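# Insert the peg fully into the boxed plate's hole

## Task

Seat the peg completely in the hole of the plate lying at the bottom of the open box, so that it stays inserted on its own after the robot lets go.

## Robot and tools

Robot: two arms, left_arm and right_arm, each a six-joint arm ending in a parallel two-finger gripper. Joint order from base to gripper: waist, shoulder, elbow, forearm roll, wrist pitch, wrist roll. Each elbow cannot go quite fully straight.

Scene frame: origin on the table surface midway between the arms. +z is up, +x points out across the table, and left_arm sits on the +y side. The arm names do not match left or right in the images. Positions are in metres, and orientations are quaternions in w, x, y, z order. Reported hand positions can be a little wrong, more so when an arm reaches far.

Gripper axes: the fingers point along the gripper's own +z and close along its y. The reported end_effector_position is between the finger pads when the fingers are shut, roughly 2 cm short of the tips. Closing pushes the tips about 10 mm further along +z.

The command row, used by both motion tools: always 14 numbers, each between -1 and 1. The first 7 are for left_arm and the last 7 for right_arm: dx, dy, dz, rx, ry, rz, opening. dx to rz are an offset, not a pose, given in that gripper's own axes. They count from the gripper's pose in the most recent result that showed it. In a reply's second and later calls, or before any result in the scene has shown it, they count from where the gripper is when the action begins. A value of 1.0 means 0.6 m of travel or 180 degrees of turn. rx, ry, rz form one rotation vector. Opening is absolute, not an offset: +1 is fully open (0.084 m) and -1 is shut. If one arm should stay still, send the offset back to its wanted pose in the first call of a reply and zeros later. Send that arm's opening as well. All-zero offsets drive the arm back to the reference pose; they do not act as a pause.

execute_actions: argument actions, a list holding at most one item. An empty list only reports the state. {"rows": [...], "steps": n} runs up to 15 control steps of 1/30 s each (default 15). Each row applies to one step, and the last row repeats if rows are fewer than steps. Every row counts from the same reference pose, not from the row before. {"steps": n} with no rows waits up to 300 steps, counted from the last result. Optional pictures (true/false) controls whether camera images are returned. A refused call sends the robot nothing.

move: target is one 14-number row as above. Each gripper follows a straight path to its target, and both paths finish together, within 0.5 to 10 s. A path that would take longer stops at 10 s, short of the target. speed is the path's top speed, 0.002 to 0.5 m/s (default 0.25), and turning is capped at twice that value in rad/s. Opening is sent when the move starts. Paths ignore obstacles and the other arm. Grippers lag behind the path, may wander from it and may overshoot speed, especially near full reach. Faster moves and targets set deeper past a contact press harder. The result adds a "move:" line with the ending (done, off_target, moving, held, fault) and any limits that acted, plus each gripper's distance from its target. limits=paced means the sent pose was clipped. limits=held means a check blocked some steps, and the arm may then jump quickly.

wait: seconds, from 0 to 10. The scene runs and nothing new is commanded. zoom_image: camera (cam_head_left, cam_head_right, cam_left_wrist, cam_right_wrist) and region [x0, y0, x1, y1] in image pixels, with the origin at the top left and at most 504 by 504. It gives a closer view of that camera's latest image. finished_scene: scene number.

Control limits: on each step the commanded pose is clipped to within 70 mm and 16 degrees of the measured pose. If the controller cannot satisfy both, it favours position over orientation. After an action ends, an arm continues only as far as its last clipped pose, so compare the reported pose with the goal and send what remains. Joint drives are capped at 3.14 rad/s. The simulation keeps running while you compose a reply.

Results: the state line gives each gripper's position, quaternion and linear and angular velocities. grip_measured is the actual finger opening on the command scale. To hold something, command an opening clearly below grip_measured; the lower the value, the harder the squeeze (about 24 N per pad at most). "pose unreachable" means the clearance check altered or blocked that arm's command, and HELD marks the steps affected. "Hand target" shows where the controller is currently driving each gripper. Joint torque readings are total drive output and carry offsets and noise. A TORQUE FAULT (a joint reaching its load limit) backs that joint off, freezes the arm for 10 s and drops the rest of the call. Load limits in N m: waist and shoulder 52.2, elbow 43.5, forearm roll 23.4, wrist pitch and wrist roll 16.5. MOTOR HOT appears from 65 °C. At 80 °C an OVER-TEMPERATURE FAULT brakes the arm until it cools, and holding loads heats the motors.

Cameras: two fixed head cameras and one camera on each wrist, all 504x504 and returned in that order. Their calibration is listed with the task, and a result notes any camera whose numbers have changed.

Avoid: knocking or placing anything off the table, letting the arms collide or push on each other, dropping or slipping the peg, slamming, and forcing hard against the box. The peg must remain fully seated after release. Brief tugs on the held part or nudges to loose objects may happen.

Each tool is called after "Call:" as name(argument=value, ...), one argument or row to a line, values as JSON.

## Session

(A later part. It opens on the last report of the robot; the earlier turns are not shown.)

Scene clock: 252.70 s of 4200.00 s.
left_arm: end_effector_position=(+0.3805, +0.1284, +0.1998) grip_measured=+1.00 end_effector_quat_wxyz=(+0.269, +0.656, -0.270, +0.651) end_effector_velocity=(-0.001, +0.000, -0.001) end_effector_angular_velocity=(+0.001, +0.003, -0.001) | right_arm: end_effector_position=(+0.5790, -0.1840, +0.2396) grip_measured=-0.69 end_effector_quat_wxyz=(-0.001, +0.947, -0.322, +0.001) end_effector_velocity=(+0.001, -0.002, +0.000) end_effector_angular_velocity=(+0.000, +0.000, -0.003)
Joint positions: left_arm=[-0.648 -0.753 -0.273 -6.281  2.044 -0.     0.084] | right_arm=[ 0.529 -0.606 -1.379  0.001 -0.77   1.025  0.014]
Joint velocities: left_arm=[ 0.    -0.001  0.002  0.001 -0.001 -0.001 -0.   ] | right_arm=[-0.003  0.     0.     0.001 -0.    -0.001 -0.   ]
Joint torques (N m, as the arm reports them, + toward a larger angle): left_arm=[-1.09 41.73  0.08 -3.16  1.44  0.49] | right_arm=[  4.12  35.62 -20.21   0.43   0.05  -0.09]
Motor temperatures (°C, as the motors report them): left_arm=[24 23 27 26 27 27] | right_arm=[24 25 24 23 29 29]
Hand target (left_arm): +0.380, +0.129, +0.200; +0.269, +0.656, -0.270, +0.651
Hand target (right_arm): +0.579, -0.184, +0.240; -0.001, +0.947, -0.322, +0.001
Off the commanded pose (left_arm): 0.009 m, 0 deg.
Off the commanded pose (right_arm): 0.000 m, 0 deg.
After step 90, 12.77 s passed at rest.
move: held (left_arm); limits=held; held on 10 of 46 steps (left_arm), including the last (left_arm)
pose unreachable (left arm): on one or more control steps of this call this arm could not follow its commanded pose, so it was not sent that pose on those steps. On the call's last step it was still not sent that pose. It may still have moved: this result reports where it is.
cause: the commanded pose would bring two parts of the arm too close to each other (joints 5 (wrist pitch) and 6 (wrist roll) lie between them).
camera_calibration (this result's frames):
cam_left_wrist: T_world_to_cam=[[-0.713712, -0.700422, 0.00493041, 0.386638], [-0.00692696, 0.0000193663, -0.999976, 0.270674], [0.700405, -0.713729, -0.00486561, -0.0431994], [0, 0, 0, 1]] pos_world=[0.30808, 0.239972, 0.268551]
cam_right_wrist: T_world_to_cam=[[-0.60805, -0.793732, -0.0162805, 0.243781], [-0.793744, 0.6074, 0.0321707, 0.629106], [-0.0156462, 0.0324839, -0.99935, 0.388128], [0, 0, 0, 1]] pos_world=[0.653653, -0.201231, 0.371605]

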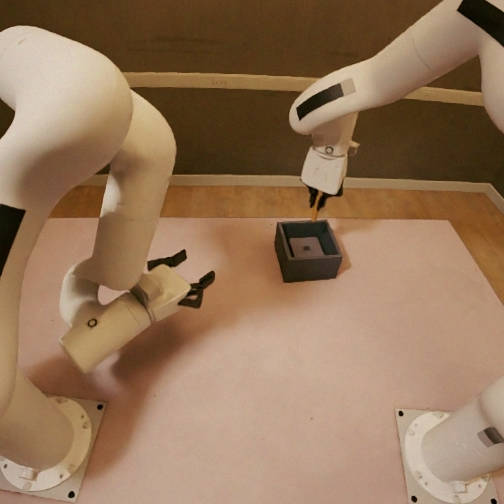

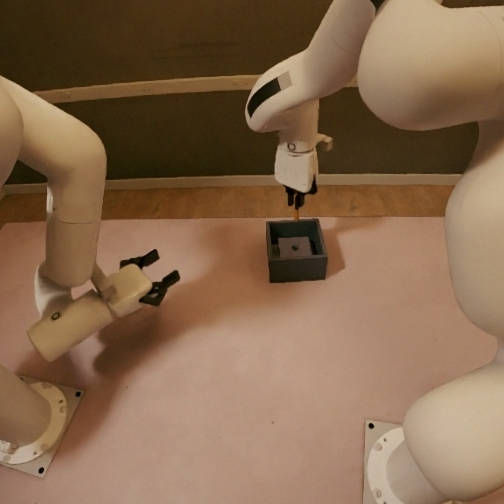

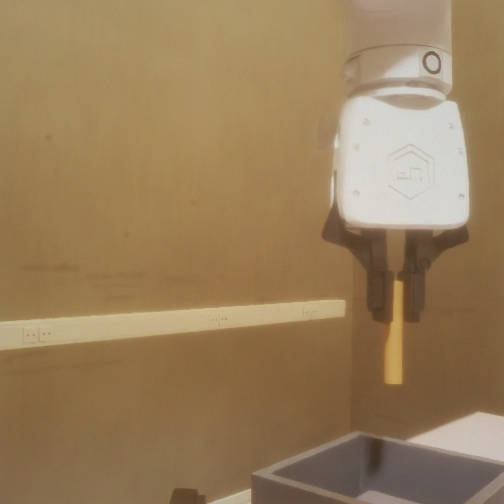

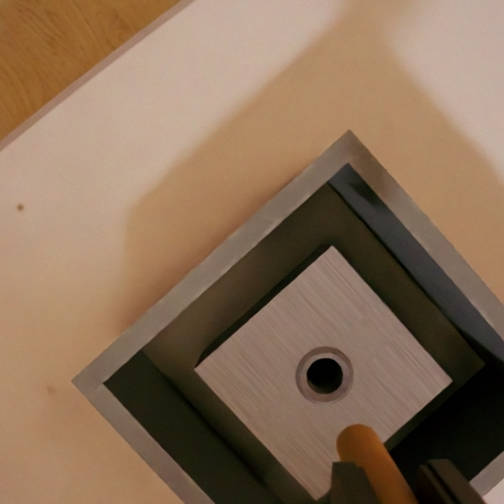

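Call:
move(
  target=[0, 0, 0, 0, 0, 0, 1, 0, 0, 0.135, 0, 0, 0, -1],
  speed=0.15,
)

Scene clock: 312.50 s of 4200.00 s.
left_arm: end_effector_position=(+0.3805, +0.1284, +0.1998) grip_measured=+1.00 end_effector_quat_wxyz=(+0.269, +0.656, -0.270, +0.651) end_effector_velocity=(+0.000, -0.000, +0.000) end_effector_angular_velocity=(-0.001, -0.001, -0.000) | right_arm: end_effector_position=(+0.5792, -0.1837, +0.1590) grip_measured=-0.69 end_effector_quat_wxyz=(-0.001, +0.947, -0.322, +0.001) end_effector_velocity=(-0.000, -0.000, -0.002) end_effector_angular_velocity=(-0.001, +0.002, +0.000)
Joint positions: left_arm=[-0.648 -0.753 -0.273 -6.281  2.044 -0.     0.084] | right_arm=[ 0.529 -0.712 -1.343  0.001 -0.627  1.024  0.014]
Joint velocities: left_arm=[ 0.     0.    -0.     0.001  0.002  0.     0.   ] | right_arm=[ 0.    -0.004  0.    -0.001  0.002  0.001 -0.   ]
Joint torques (N m, as the arm reports them, + toward a larger angle): left_arm=[-0.82 42.07 -0.41 -3.14  1.45  0.51] | right_arm=[  4.39  38.3  -19.07   0.77   0.12  -0.05]
Motor temperatures (°C, as the motors report them): left_arm=[24 23 27 26 27 27] | right_arm=[24 25 24 23 29 29]
Hand target (left_arm): +0.381, +0.128, +0.200; +0.269, +0.656, -0.270, +0.651
Hand target (right_arm): +0.579, -0.184, +0.158; -0.001, +0.947, -0.322, +0.001
Off the commanded pose (left_arm): 0.000 m, 0 deg.
Off the commanded pose (right_arm): 0.000 m, 0 deg.
After step 90, 55.90 s passed at rest.
move: done
camera_calibration (this result's frames):
cam_left_wrist: T_world_to_cam=[[-0.713712, -0.700421, 0.00493048, 0.386638], [-0.00692769, 0.0000200054, -0.999976, 0.270674], [0.700405, -0.713729, -0.00486658, -0.0431987], [0, 0, 0, 1]] pos_world=[0.30808, 0.239972, 0.268551]
cam_right_wrist: T_world_to_cam=[[-0.607922, -0.793815, -0.0169938, 0.242859], [-0.793854, 0.607268, 0.0319605, 0.631772], [-0.0150509, 0.0329201, -0.999345, 0.307313], [0, 0, 0, 1]] pos_world=[0.6538, -0.200987, 0.291047]

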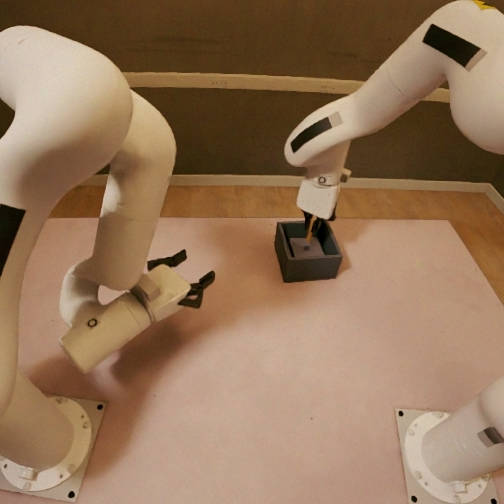

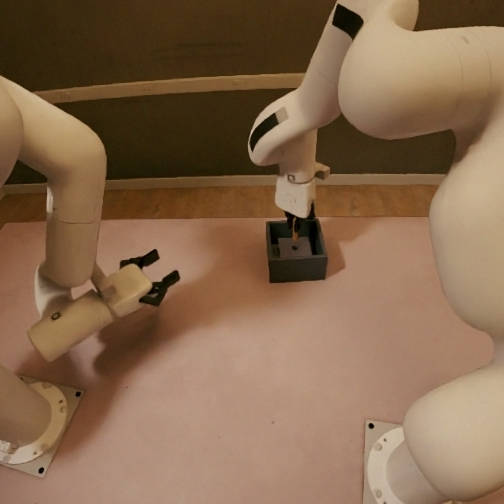

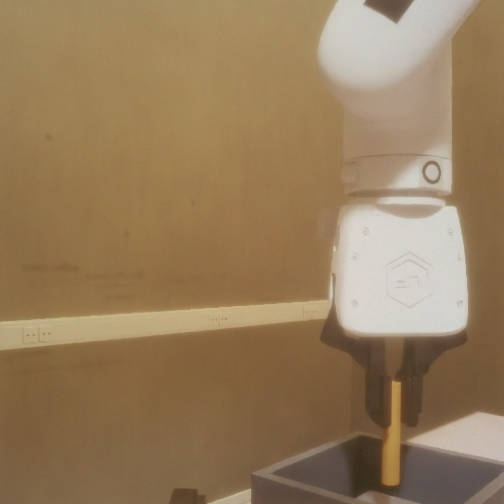

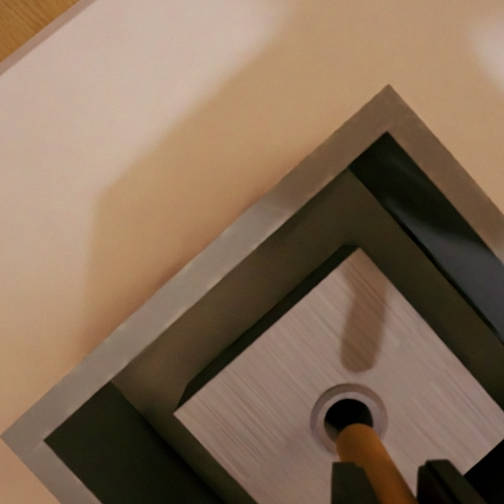

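Call:
zoom_image(
  camera="cam_right_wrist",
  region=[270, 344, 430, 504],
)

Region (270, 344, 430, 504) of cam_right_wrist's 504x504 image, scaled by 3.150, with more detail than that image has.

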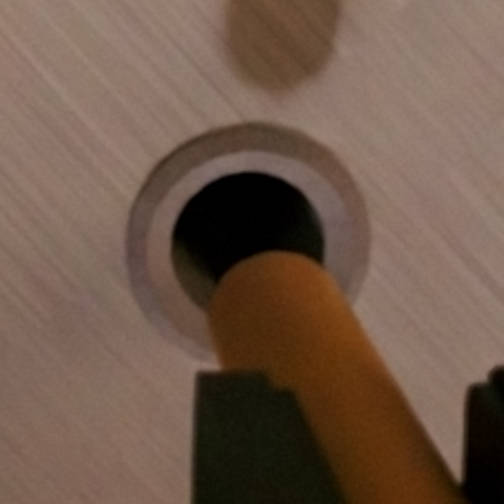

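Call:
move(
  target=[0, 0, 0, 0, 0, 0, 1, -0.005, 0.0011, 0.0517, 0, 0, 0, -1],
  speed=0.05,
)

Scene clock: 337.37 s of 4200.00 s.
left_arm: end_effector_position=(+0.3805, +0.1284, +0.1998) grip_measured=+1.00 end_effector_quat_wxyz=(+0.269, +0.656, -0.270, +0.651) end_effector_velocity=(+0.000, +0.000, -0.000) end_effector_angular_velocity=(+0.001, +0.000, +0.001) | right_arm: end_effector_position=(+0.5765, -0.1823, +0.1281) grip_measured=-0.69 end_effector_quat_wxyz=(-0.002, +0.947, -0.322, +0.001) end_effector_velocity=(+0.000, +0.000, -0.000) end_effector_angular_velocity=(+0.000, -0.002, +0.001)
Joint positions: left_arm=[-0.648 -0.753 -0.273 -6.281  2.044 -0.     0.084] | right_arm=[ 0.533 -0.755 -1.331  0.002 -0.573  1.028  0.014]
Joint velocities: left_arm=[ 0.    -0.     0.    -0.001 -0.    -0.    -0.   ] | right_arm=[-0.    -0.    -0.    -0.001  0.002 -0.001 -0.   ]
Joint torques (N m, as the arm reports them, + toward a larger angle): left_arm=[-0.77 42.05  0.08 -2.99  1.49  0.51] | right_arm=[  3.5   38.41 -18.43   0.81  -0.1   -0.09]
Motor temperatures (°C, as the motors report them): left_arm=[24 23 27 26 27 27] | right_arm=[24 25 24 23 29 29]
Hand target (left_arm): +0.381, +0.128, +0.200; +0.269, +0.656, -0.270, +0.651
Hand target (right_arm): +0.576, -0.182, +0.128; -0.001, +0.947, -0.322, +0.001
Off the commanded pose (left_arm): 0.000 m, 0 deg.
Off the commanded pose (right_arm): 0.000 m, 0 deg.
After step 90, 20.93 s passed at rest.
move: done
camera_calibration (this result's frames):
cam_left_wrist: T_world_to_cam=[[-0.713712, -0.700421, 0.00493068, 0.386638], [-0.00692791, 0.0000199558, -0.999976, 0.270674], [0.700405, -0.713729, -0.0048667, -0.0431987], [0, 0, 0, 1]] pos_world=[0.30808, 0.239972, 0.26855]
cam_right_wrist: T_world_to_cam=[[-0.607883, -0.793839, -0.0172415, 0.241842], [-0.793887, 0.607227, 0.0319176, 0.629784], [-0.014868, 0.03309, -0.999342, 0.2763], [0, 0, 0, 1]] pos_world=[0.651097, -0.199581, 0.260187]

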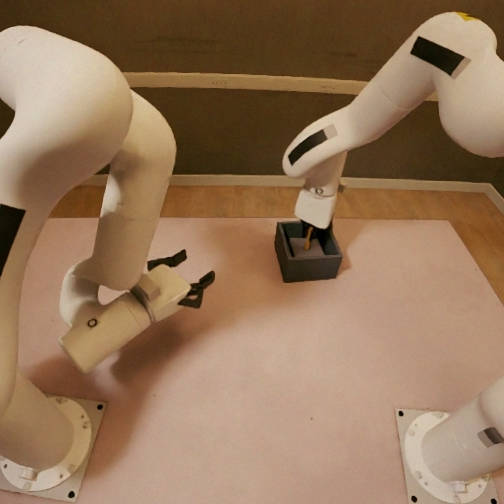

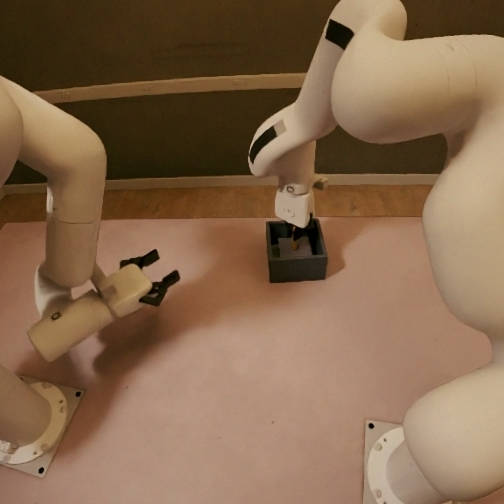

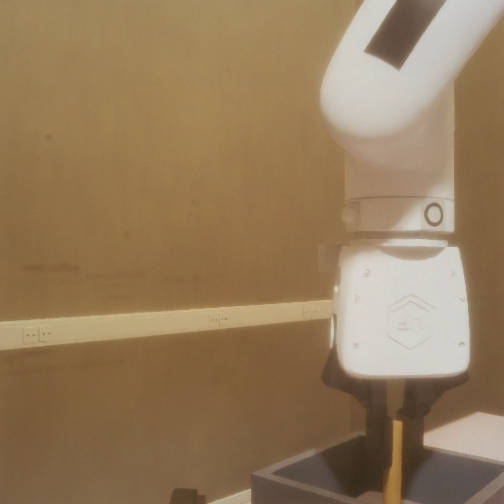

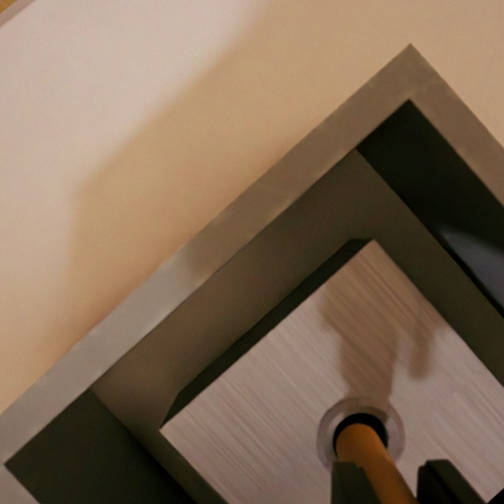

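Call:
move(
  target=[0, 0, 0, 0, 0, 0, 1, 0, 0, 0.0333, 0, 0, 0, -1],
  speed=0.04,
)

Scene clock: 341.53 s of 4200.00 s.
left_arm: end_effector_position=(+0.3805, +0.1284, +0.1998) grip_measured=+1.00 end_effector_quat_wxyz=(+0.269, +0.656, -0.270, +0.651) end_effector_velocity=(-0.000, -0.000, +0.000) end_effector_angular_velocity=(-0.001, +0.001, -0.001) | right_arm: end_effector_position=(+0.5766, -0.1822, +0.1082) grip_measured=-0.69 end_effector_quat_wxyz=(-0.002, +0.947, -0.322, +0.001) end_effector_velocity=(+0.000, +0.000, -0.000) end_effector_angular_velocity=(+0.000, -0.000, +0.001)
Joint positions: left_arm=[-0.648 -0.753 -0.273 -6.281  2.044 -0.     0.084] | right_arm=[ 0.533 -0.787 -1.331  0.002 -0.541  1.028  0.014]
Joint velocities: left_arm=[ 0.    -0.    -0.     0.002  0.    -0.001 -0.   ] | right_arm=[ 0.001 -0.001 -0.001  0.     0.001 -0.001  0.   ]
Joint torques (N m, as the arm reports them, + toward a larger angle): left_arm=[-0.91 42.39 -0.21 -3.    1.41  0.5 ] | right_arm=[  5.65  38.37 -17.94   0.9    0.03  -0.21]
Motor temperatures (°C, as the motors report them): left_arm=[24 23 27 26 27 27] | right_arm=[24 25 24 23 29 29]
Hand target (left_arm): +0.381, +0.128, +0.200; +0.269, +0.656, -0.270, +0.651
Hand target (right_arm): +0.577, -0.182, +0.108; -0.002, +0.947, -0.322, +0.001
Off the commanded pose (left_arm): 0.000 m, 0 deg.
Off the commanded pose (right_arm): 0.000 m, 0 deg.
After step 90, 0.37 s passed at rest.
move: done
camera_calibration (this result's frames):
cam_left_wrist: T_world_to_cam=[[-0.713712, -0.700422, 0.0049305, 0.386638], [-0.00692764, 0.0000199316, -0.999976, 0.270674], [0.700405, -0.713729, -0.00486649, -0.0431987], [0, 0, 0, 1]] pos_world=[0.30808, 0.239972, 0.268551]
cam_right_wrist: T_world_to_cam=[[-0.607857, -0.793856, -0.0173915, 0.241599], [-0.79391, 0.607199, 0.0318863, 0.630428], [-0.014753, 0.0331896, -0.99934, 0.256397], [0, 0, 0, 1]] pos_world=[0.651143, -0.19951, 0.240328]

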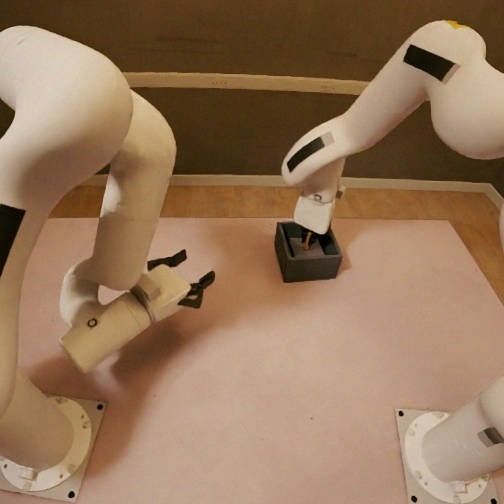

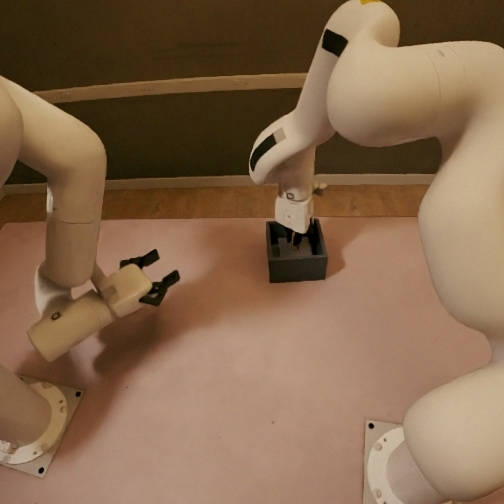

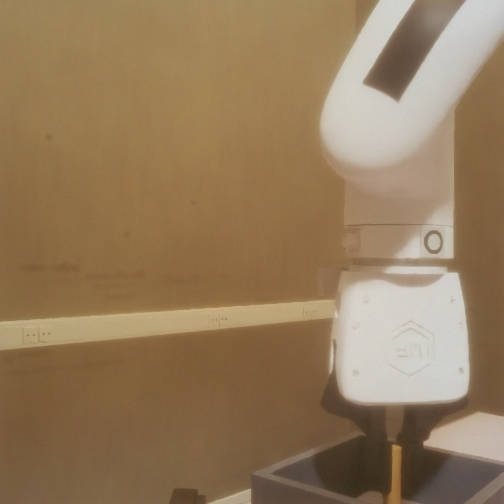

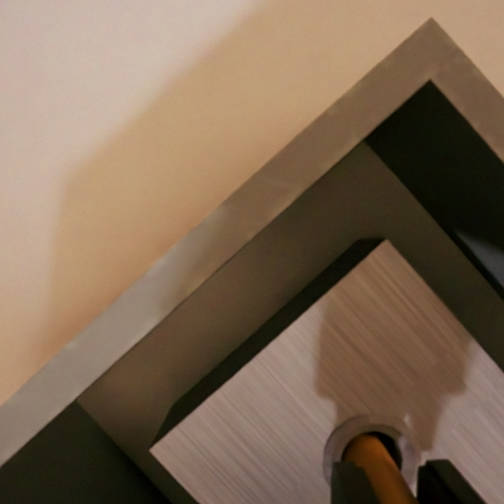

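Call:
move(
  target=[0, 0, 0, 0, 0, 0, 1, 0, 0, 0.025, 0, 0, 0, -1],
  speed=0.03,
)

Scene clock: 345.03 s of 4200.00 s.
left_arm: end_effector_position=(+0.3805, +0.1284, +0.1998) grip_measured=+1.00 end_effector_quat_wxyz=(+0.269, +0.656, -0.270, +0.651) end_effector_velocity=(+0.000, +0.000, +0.000) end_effector_angular_velocity=(-0.000, -0.000, +0.001) | right_arm: end_effector_position=(+0.5766, -0.1821, +0.0933) grip_measured=-0.69 end_effector_quat_wxyz=(-0.002, +0.947, -0.322, +0.001) end_effector_velocity=(+0.001, +0.000, +0.000) end_effector_angular_velocity=(+0.001, -0.002, -0.000)
Joint positions: left_arm=[-0.648 -0.753 -0.273 -6.281  2.044 -0.     0.084] | right_arm=[ 0.533 -0.812 -1.333  0.002 -0.518  1.027  0.014]
Joint velocities: left_arm=[ 0.    -0.     0.    -0.001  0.001 -0.001 -0.   ] | right_arm=[ 0.    -0.    -0.001  0.     0.001  0.    -0.   ]
Joint torques (N m, as the arm reports them, + toward a larger angle): left_arm=[-0.94 42.3  -0.01 -3.08  1.47  0.5 ] | right_arm=[  3.03  37.98 -17.45   0.24   0.08  -0.21]
Motor temperatures (°C, as the motors report them): left_arm=[24 23 27 26 27 27] | right_arm=[24 25 24 23 29 29]
Hand target (left_arm): +0.381, +0.128, +0.200; +0.269, +0.656, -0.270, +0.651
Hand target (right_arm): +0.577, -0.182, +0.093; -0.002, +0.947, -0.322, +0.001
Off the commanded pose (left_arm): 0.000 m, 0 deg.
Off the commanded pose (right_arm): 0.000 m, 0 deg.
move: done
camera_calibration (this result's frames):
cam_left_wrist: T_world_to_cam=[[-0.713712, -0.700421, 0.00493051, 0.386638], [-0.00692773, 0.0000200093, -0.999976, 0.270674], [0.700405, -0.713729, -0.00486661, -0.0431987], [0, 0, 0, 1]] pos_world=[0.30808, 0.239972, 0.26855]
cam_right_wrist: T_world_to_cam=[[-0.60784, -0.793867, -0.0174548, 0.241392], [-0.793923, 0.607182, 0.0318887, 0.6309], [-0.0147172, 0.033241, -0.999339, 0.24148], [0, 0, 0, 1]] pos_world=[0.651168, -0.199465, 0.225415]

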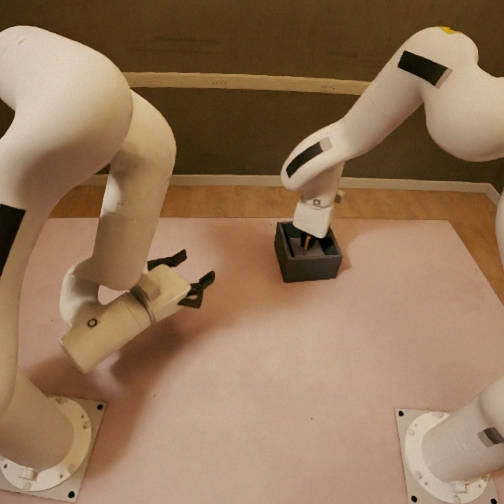

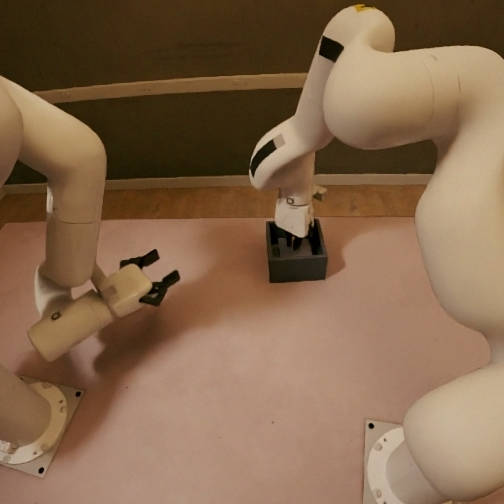

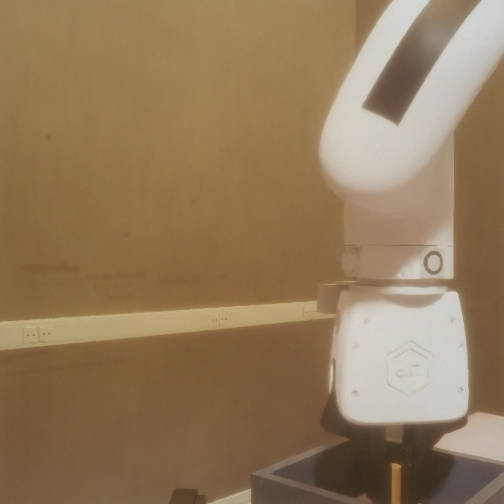

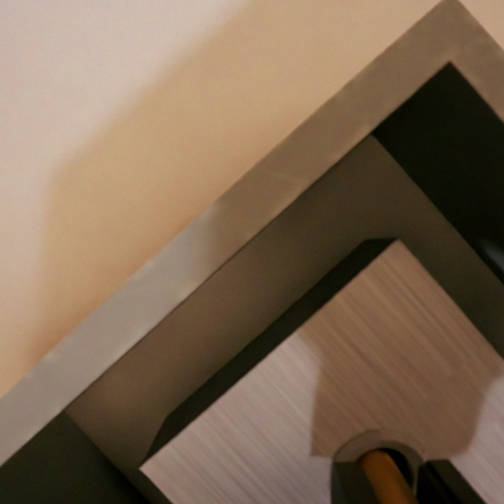

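Call:
move(
  target=[0, 0, 0, 0, 0, 0, 1, 0, 0, 0.02, 0, 0, 0, -1],
  speed=0.03,
)

Scene clock: 350.10 s of 4200.00 s.
left_arm: end_effector_position=(+0.3805, +0.1284, +0.1998) grip_measured=+1.00 end_effector_quat_wxyz=(+0.269, +0.656, -0.270, +0.651) end_effector_velocity=(-0.000, -0.000, +0.000) end_effector_angular_velocity=(-0.001, -0.001, -0.001) | right_arm: end_effector_position=(+0.5768, -0.1821, +0.0826) grip_measured=-0.69 end_effector_quat_wxyz=(-0.001, +0.947, -0.322, +0.001) end_effector_velocity=(-0.000, +0.000, -0.002) end_effector_angular_velocity=(+0.000, -0.000, +0.001)
Joint positions: left_arm=[-0.648 -0.753 -0.273 -6.281  2.044 -0.     0.084] | right_arm=[ 0.533 -0.83  -1.336  0.002 -0.503  1.027  0.014]
Joint velocities: left_arm=[0.    0.    0.    0.001 0.001 0.    0.   ] | right_arm=[ 0.    -0.003 -0.     0.001  0.003 -0.001  0.   ]
Joint torques (N m, as the arm reports them, + toward a larger angle): left_arm=[-0.56 42.   -0.18 -3.28  1.44  0.55] | right_arm=[  4.96  28.75 -13.65   0.4    3.52  -0.25]
Motor temperatures (°C, as the motors report them): left_arm=[24 23 27 26 27 27] | right_arm=[24 25 24 23 29 29]
Hand target (left_arm): +0.381, +0.128, +0.200; +0.269, +0.656, -0.270, +0.651
Hand target (right_arm): +0.577, -0.182, +0.081; -0.002, +0.947, -0.322, +0.001
Off the commanded pose (left_arm): 0.000 m, 0 deg.
Off the commanded pose (right_arm): 0.001 m, 0 deg.
After step 90, 1.37 s passed at rest.
move: done
camera_calibration (this result's frames):
cam_left_wrist: T_world_to_cam=[[-0.713712, -0.700421, 0.00493046, 0.386638], [-0.00692771, 0.0000200585, -0.999976, 0.270674], [0.700405, -0.713729, -0.00486663, -0.0431986], [0, 0, 0, 1]] pos_world=[0.30808, 0.239972, 0.26855]
cam_right_wrist: T_world_to_cam=[[-0.607883, -0.793847, -0.0169135, 0.241333], [-0.793879, 0.60722, 0.0322513, 0.631249], [-0.0153323, 0.0330323, -0.999337, 0.231103], [0, 0, 0, 1]] pos_world=[0.651381, -0.199359, 0.214673]

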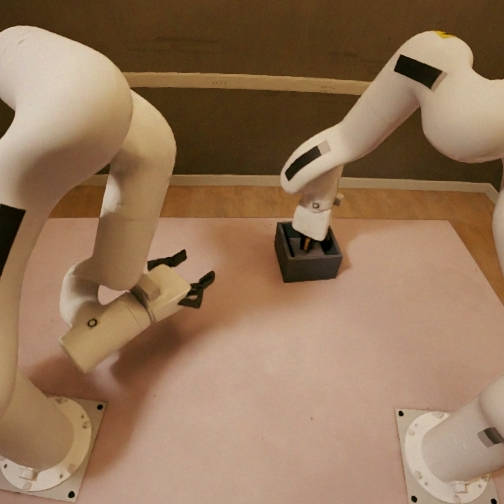

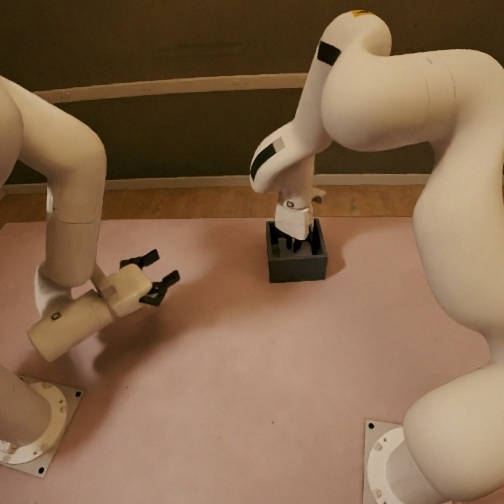

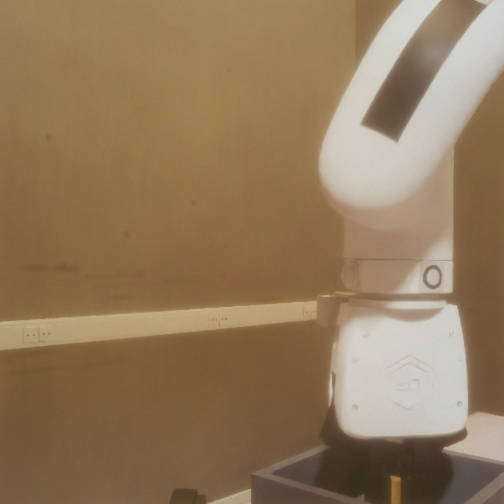

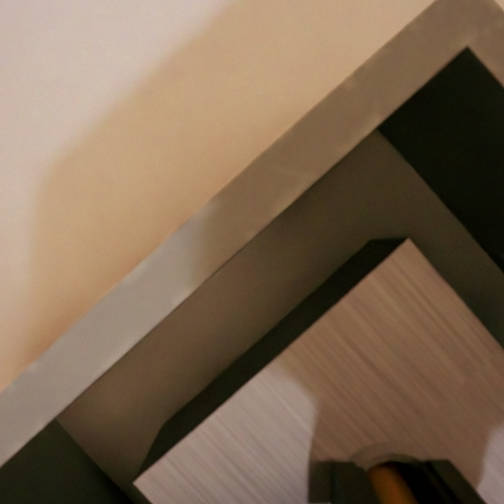

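Call:
execute_actions(
  actions=[
    {"rows": [[0,0,0,0,0,0,1, 0,0,0,0,0,0,-0.1]], "steps": 10},
  ],
  pictures=false,
)

Scene clock: 355.60 s of 4200.00 s.
left_arm: end_effector_position=(+0.3805, +0.1284, +0.1998) grip_measured=+1.00 end_effector_quat_wxyz=(+0.269, +0.656, -0.270, +0.651) end_effector_velocity=(+0.000, +0.000, -0.000) end_effector_angular_velocity=(+0.000, +0.000, +0.001) | right_arm: end_effector_position=(+0.5763, -0.1823, +0.0814) grip_measured=-0.11 end_effector_quat_wxyz=(-0.001, +0.947, -0.322, +0.001) end_effector_velocity=(+0.004, +0.002, +0.010) end_effector_angular_velocity=(+0.002, -0.005, -0.001)
Joint positions: left_arm=[-0.648 -0.753 -0.273 -6.281  2.044 -0.     0.084] | right_arm=[ 0.533 -0.832 -1.335  0.002 -0.5    1.027  0.039]
Joint velocities: left_arm=[ 0.  0.  0. -0. -0.  0.  0.] | right_arm=[ 0.     0.011 -0.01  -0.    -0.016  0.001  0.   ]
Joint torques (N m, as the arm reports them, + toward a larger angle): left_arm=[-1.42 42.63 -0.14 -3.2   1.41  0.47] | right_arm=[  3.68  37.25 -17.3    0.47  -0.15  -0.17]
Motor temperatures (°C, as the motors report them): left_arm=[24 23 27 26 27 27] | right_arm=[24 25 24 23 29 29]
Hand target (left_arm): +0.381, +0.128, +0.200; +0.269, +0.656, -0.270, +0.651
Hand target (right_arm): +0.577, -0.182, +0.083; -0.001, +0.947, -0.322, +0.001
Off the commanded pose (left_arm): 0.000 m, 0 deg.
Off the commanded pose (right_arm): 0.001 m, 0 deg.
Steps of this call (steps 1 to 90: nothing new was sent; then 2.17 s passed at rest; steps 91 to 100: all 10 steps of this action). Readings (end_effector_position):
91: left_arm (+0.3805, +0.1284, +0.1998) | right_arm (+0.5769, -0.1820, +0.0823)
92: left_arm (+0.3805, +0.1284, +0.1998) | right_arm (+0.5781, -0.1813, +0.0825)
94: left_arm (+0.3805, +0.1284, +0.1998) | right_arm (+0.5781, -0.1814, +0.0817)
98: left_arm (+0.3805, +0.1284, +0.1998) | right_arm (+0.5760, -0.1825, +0.0805)
100: the state above

Released. Now I'll lift the right gripper straight up and out of the box.

Call:
move(
  target=[0, 0, 0, 0, 0, 0, 1, 0, 0, -0.25, 0, 0, 0, -0.1],
  speed=0.15,
)

Scene clock: 358.20 s of 4200.00 s.
left_arm: end_effector_position=(+0.3805, +0.1284, +0.1998) grip_measured=+1.00 end_effector_quat_wxyz=(+0.269, +0.656, -0.270, +0.651) end_effector_velocity=(+0.000, +0.000, -0.000) end_effector_angular_velocity=(+0.001, -0.000, +0.001) | right_arm: end_effector_position=(+0.5761, -0.1828, +0.2310) grip_measured=-0.11 end_effector_quat_wxyz=(-0.001, +0.947, -0.322, +0.001) end_effector_velocity=(+0.001, +0.000, +0.002) end_effector_angular_velocity=(+0.000, -0.001, -0.001)
Joint positions: left_arm=[-0.648 -0.753 -0.273 -6.281  2.044 -0.     0.084] | right_arm=[ 0.533 -0.612 -1.366  0.001 -0.752  1.028  0.039]
Joint velocities: left_arm=[-0.    -0.    -0.    -0.001 -0.     0.     0.   ] | right_arm=[ 0.     0.002 -0.002 -0.    -0.002  0.001 -0.   ]
Joint torques (N m, as the arm reports them, + toward a larger angle): left_arm=[-1.18 42.46  0.02 -3.03  1.46  0.57] | right_arm=[  3.32  36.38 -20.27   0.67   0.06  -0.25]
Motor temperatures (°C, as the motors report them): left_arm=[24 23 27 26 27 27] | right_arm=[24 25 24 23 29 29]
Hand target (left_arm): +0.381, +0.128, +0.200; +0.269, +0.656, -0.270, +0.651
Hand target (right_arm): +0.576, -0.183, +0.232; -0.001, +0.947, -0.322, +0.001
Off the commanded pose (left_arm): 0.000 m, 0 deg.
Off the commanded pose (right_arm): 0.000 m, 0 deg.
move: done
camera_calibration (this result's frames):
cam_left_wrist: T_world_to_cam=[[-0.713712, -0.700421, 0.00493062, 0.386638], [-0.00692804, 0.0000201632, -0.999976, 0.270674], [0.700405, -0.713729, -0.00486694, -0.0431986], [0, 0, 0, 1]] pos_world=[0.30808, 0.239972, 0.26855]
cam_right_wrist: T_world_to_cam=[[-0.608089, -0.793712, -0.0158012, 0.242784], [-0.793704, 0.607436, 0.0324807, 0.626265], [-0.0161821, 0.0322926, -0.999347, 0.379762], [0, 0, 0, 1]] pos_world=[0.650849, -0.199979, 0.363009]

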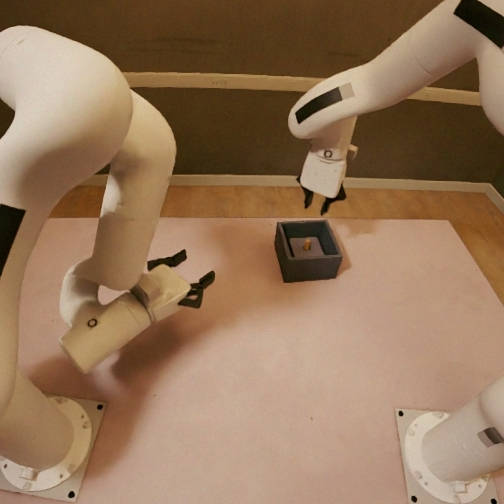

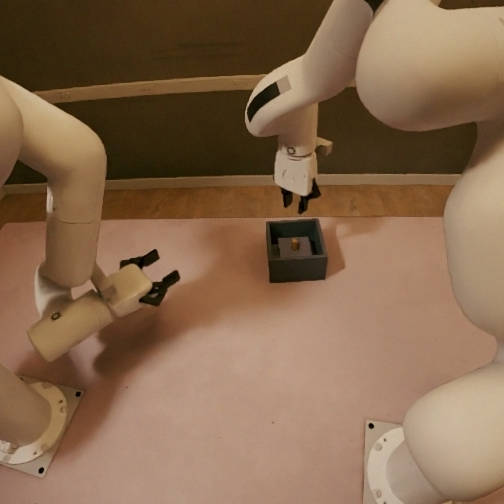

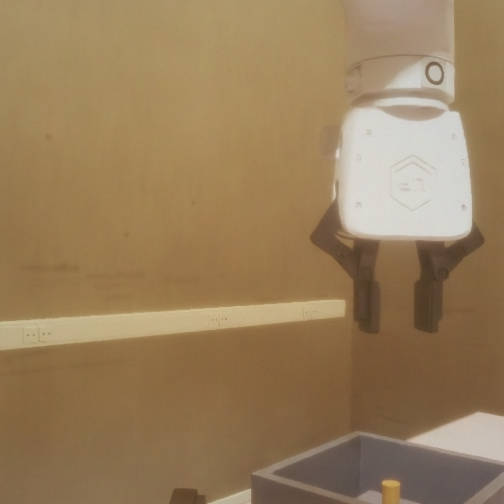

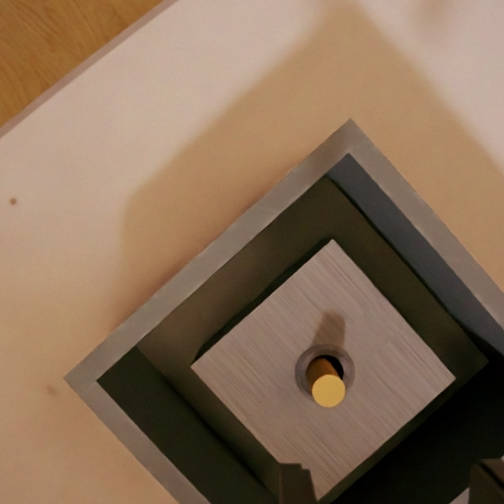

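Call:
finished_scene(
  scene=1,
)

The scene is finished: the task was done.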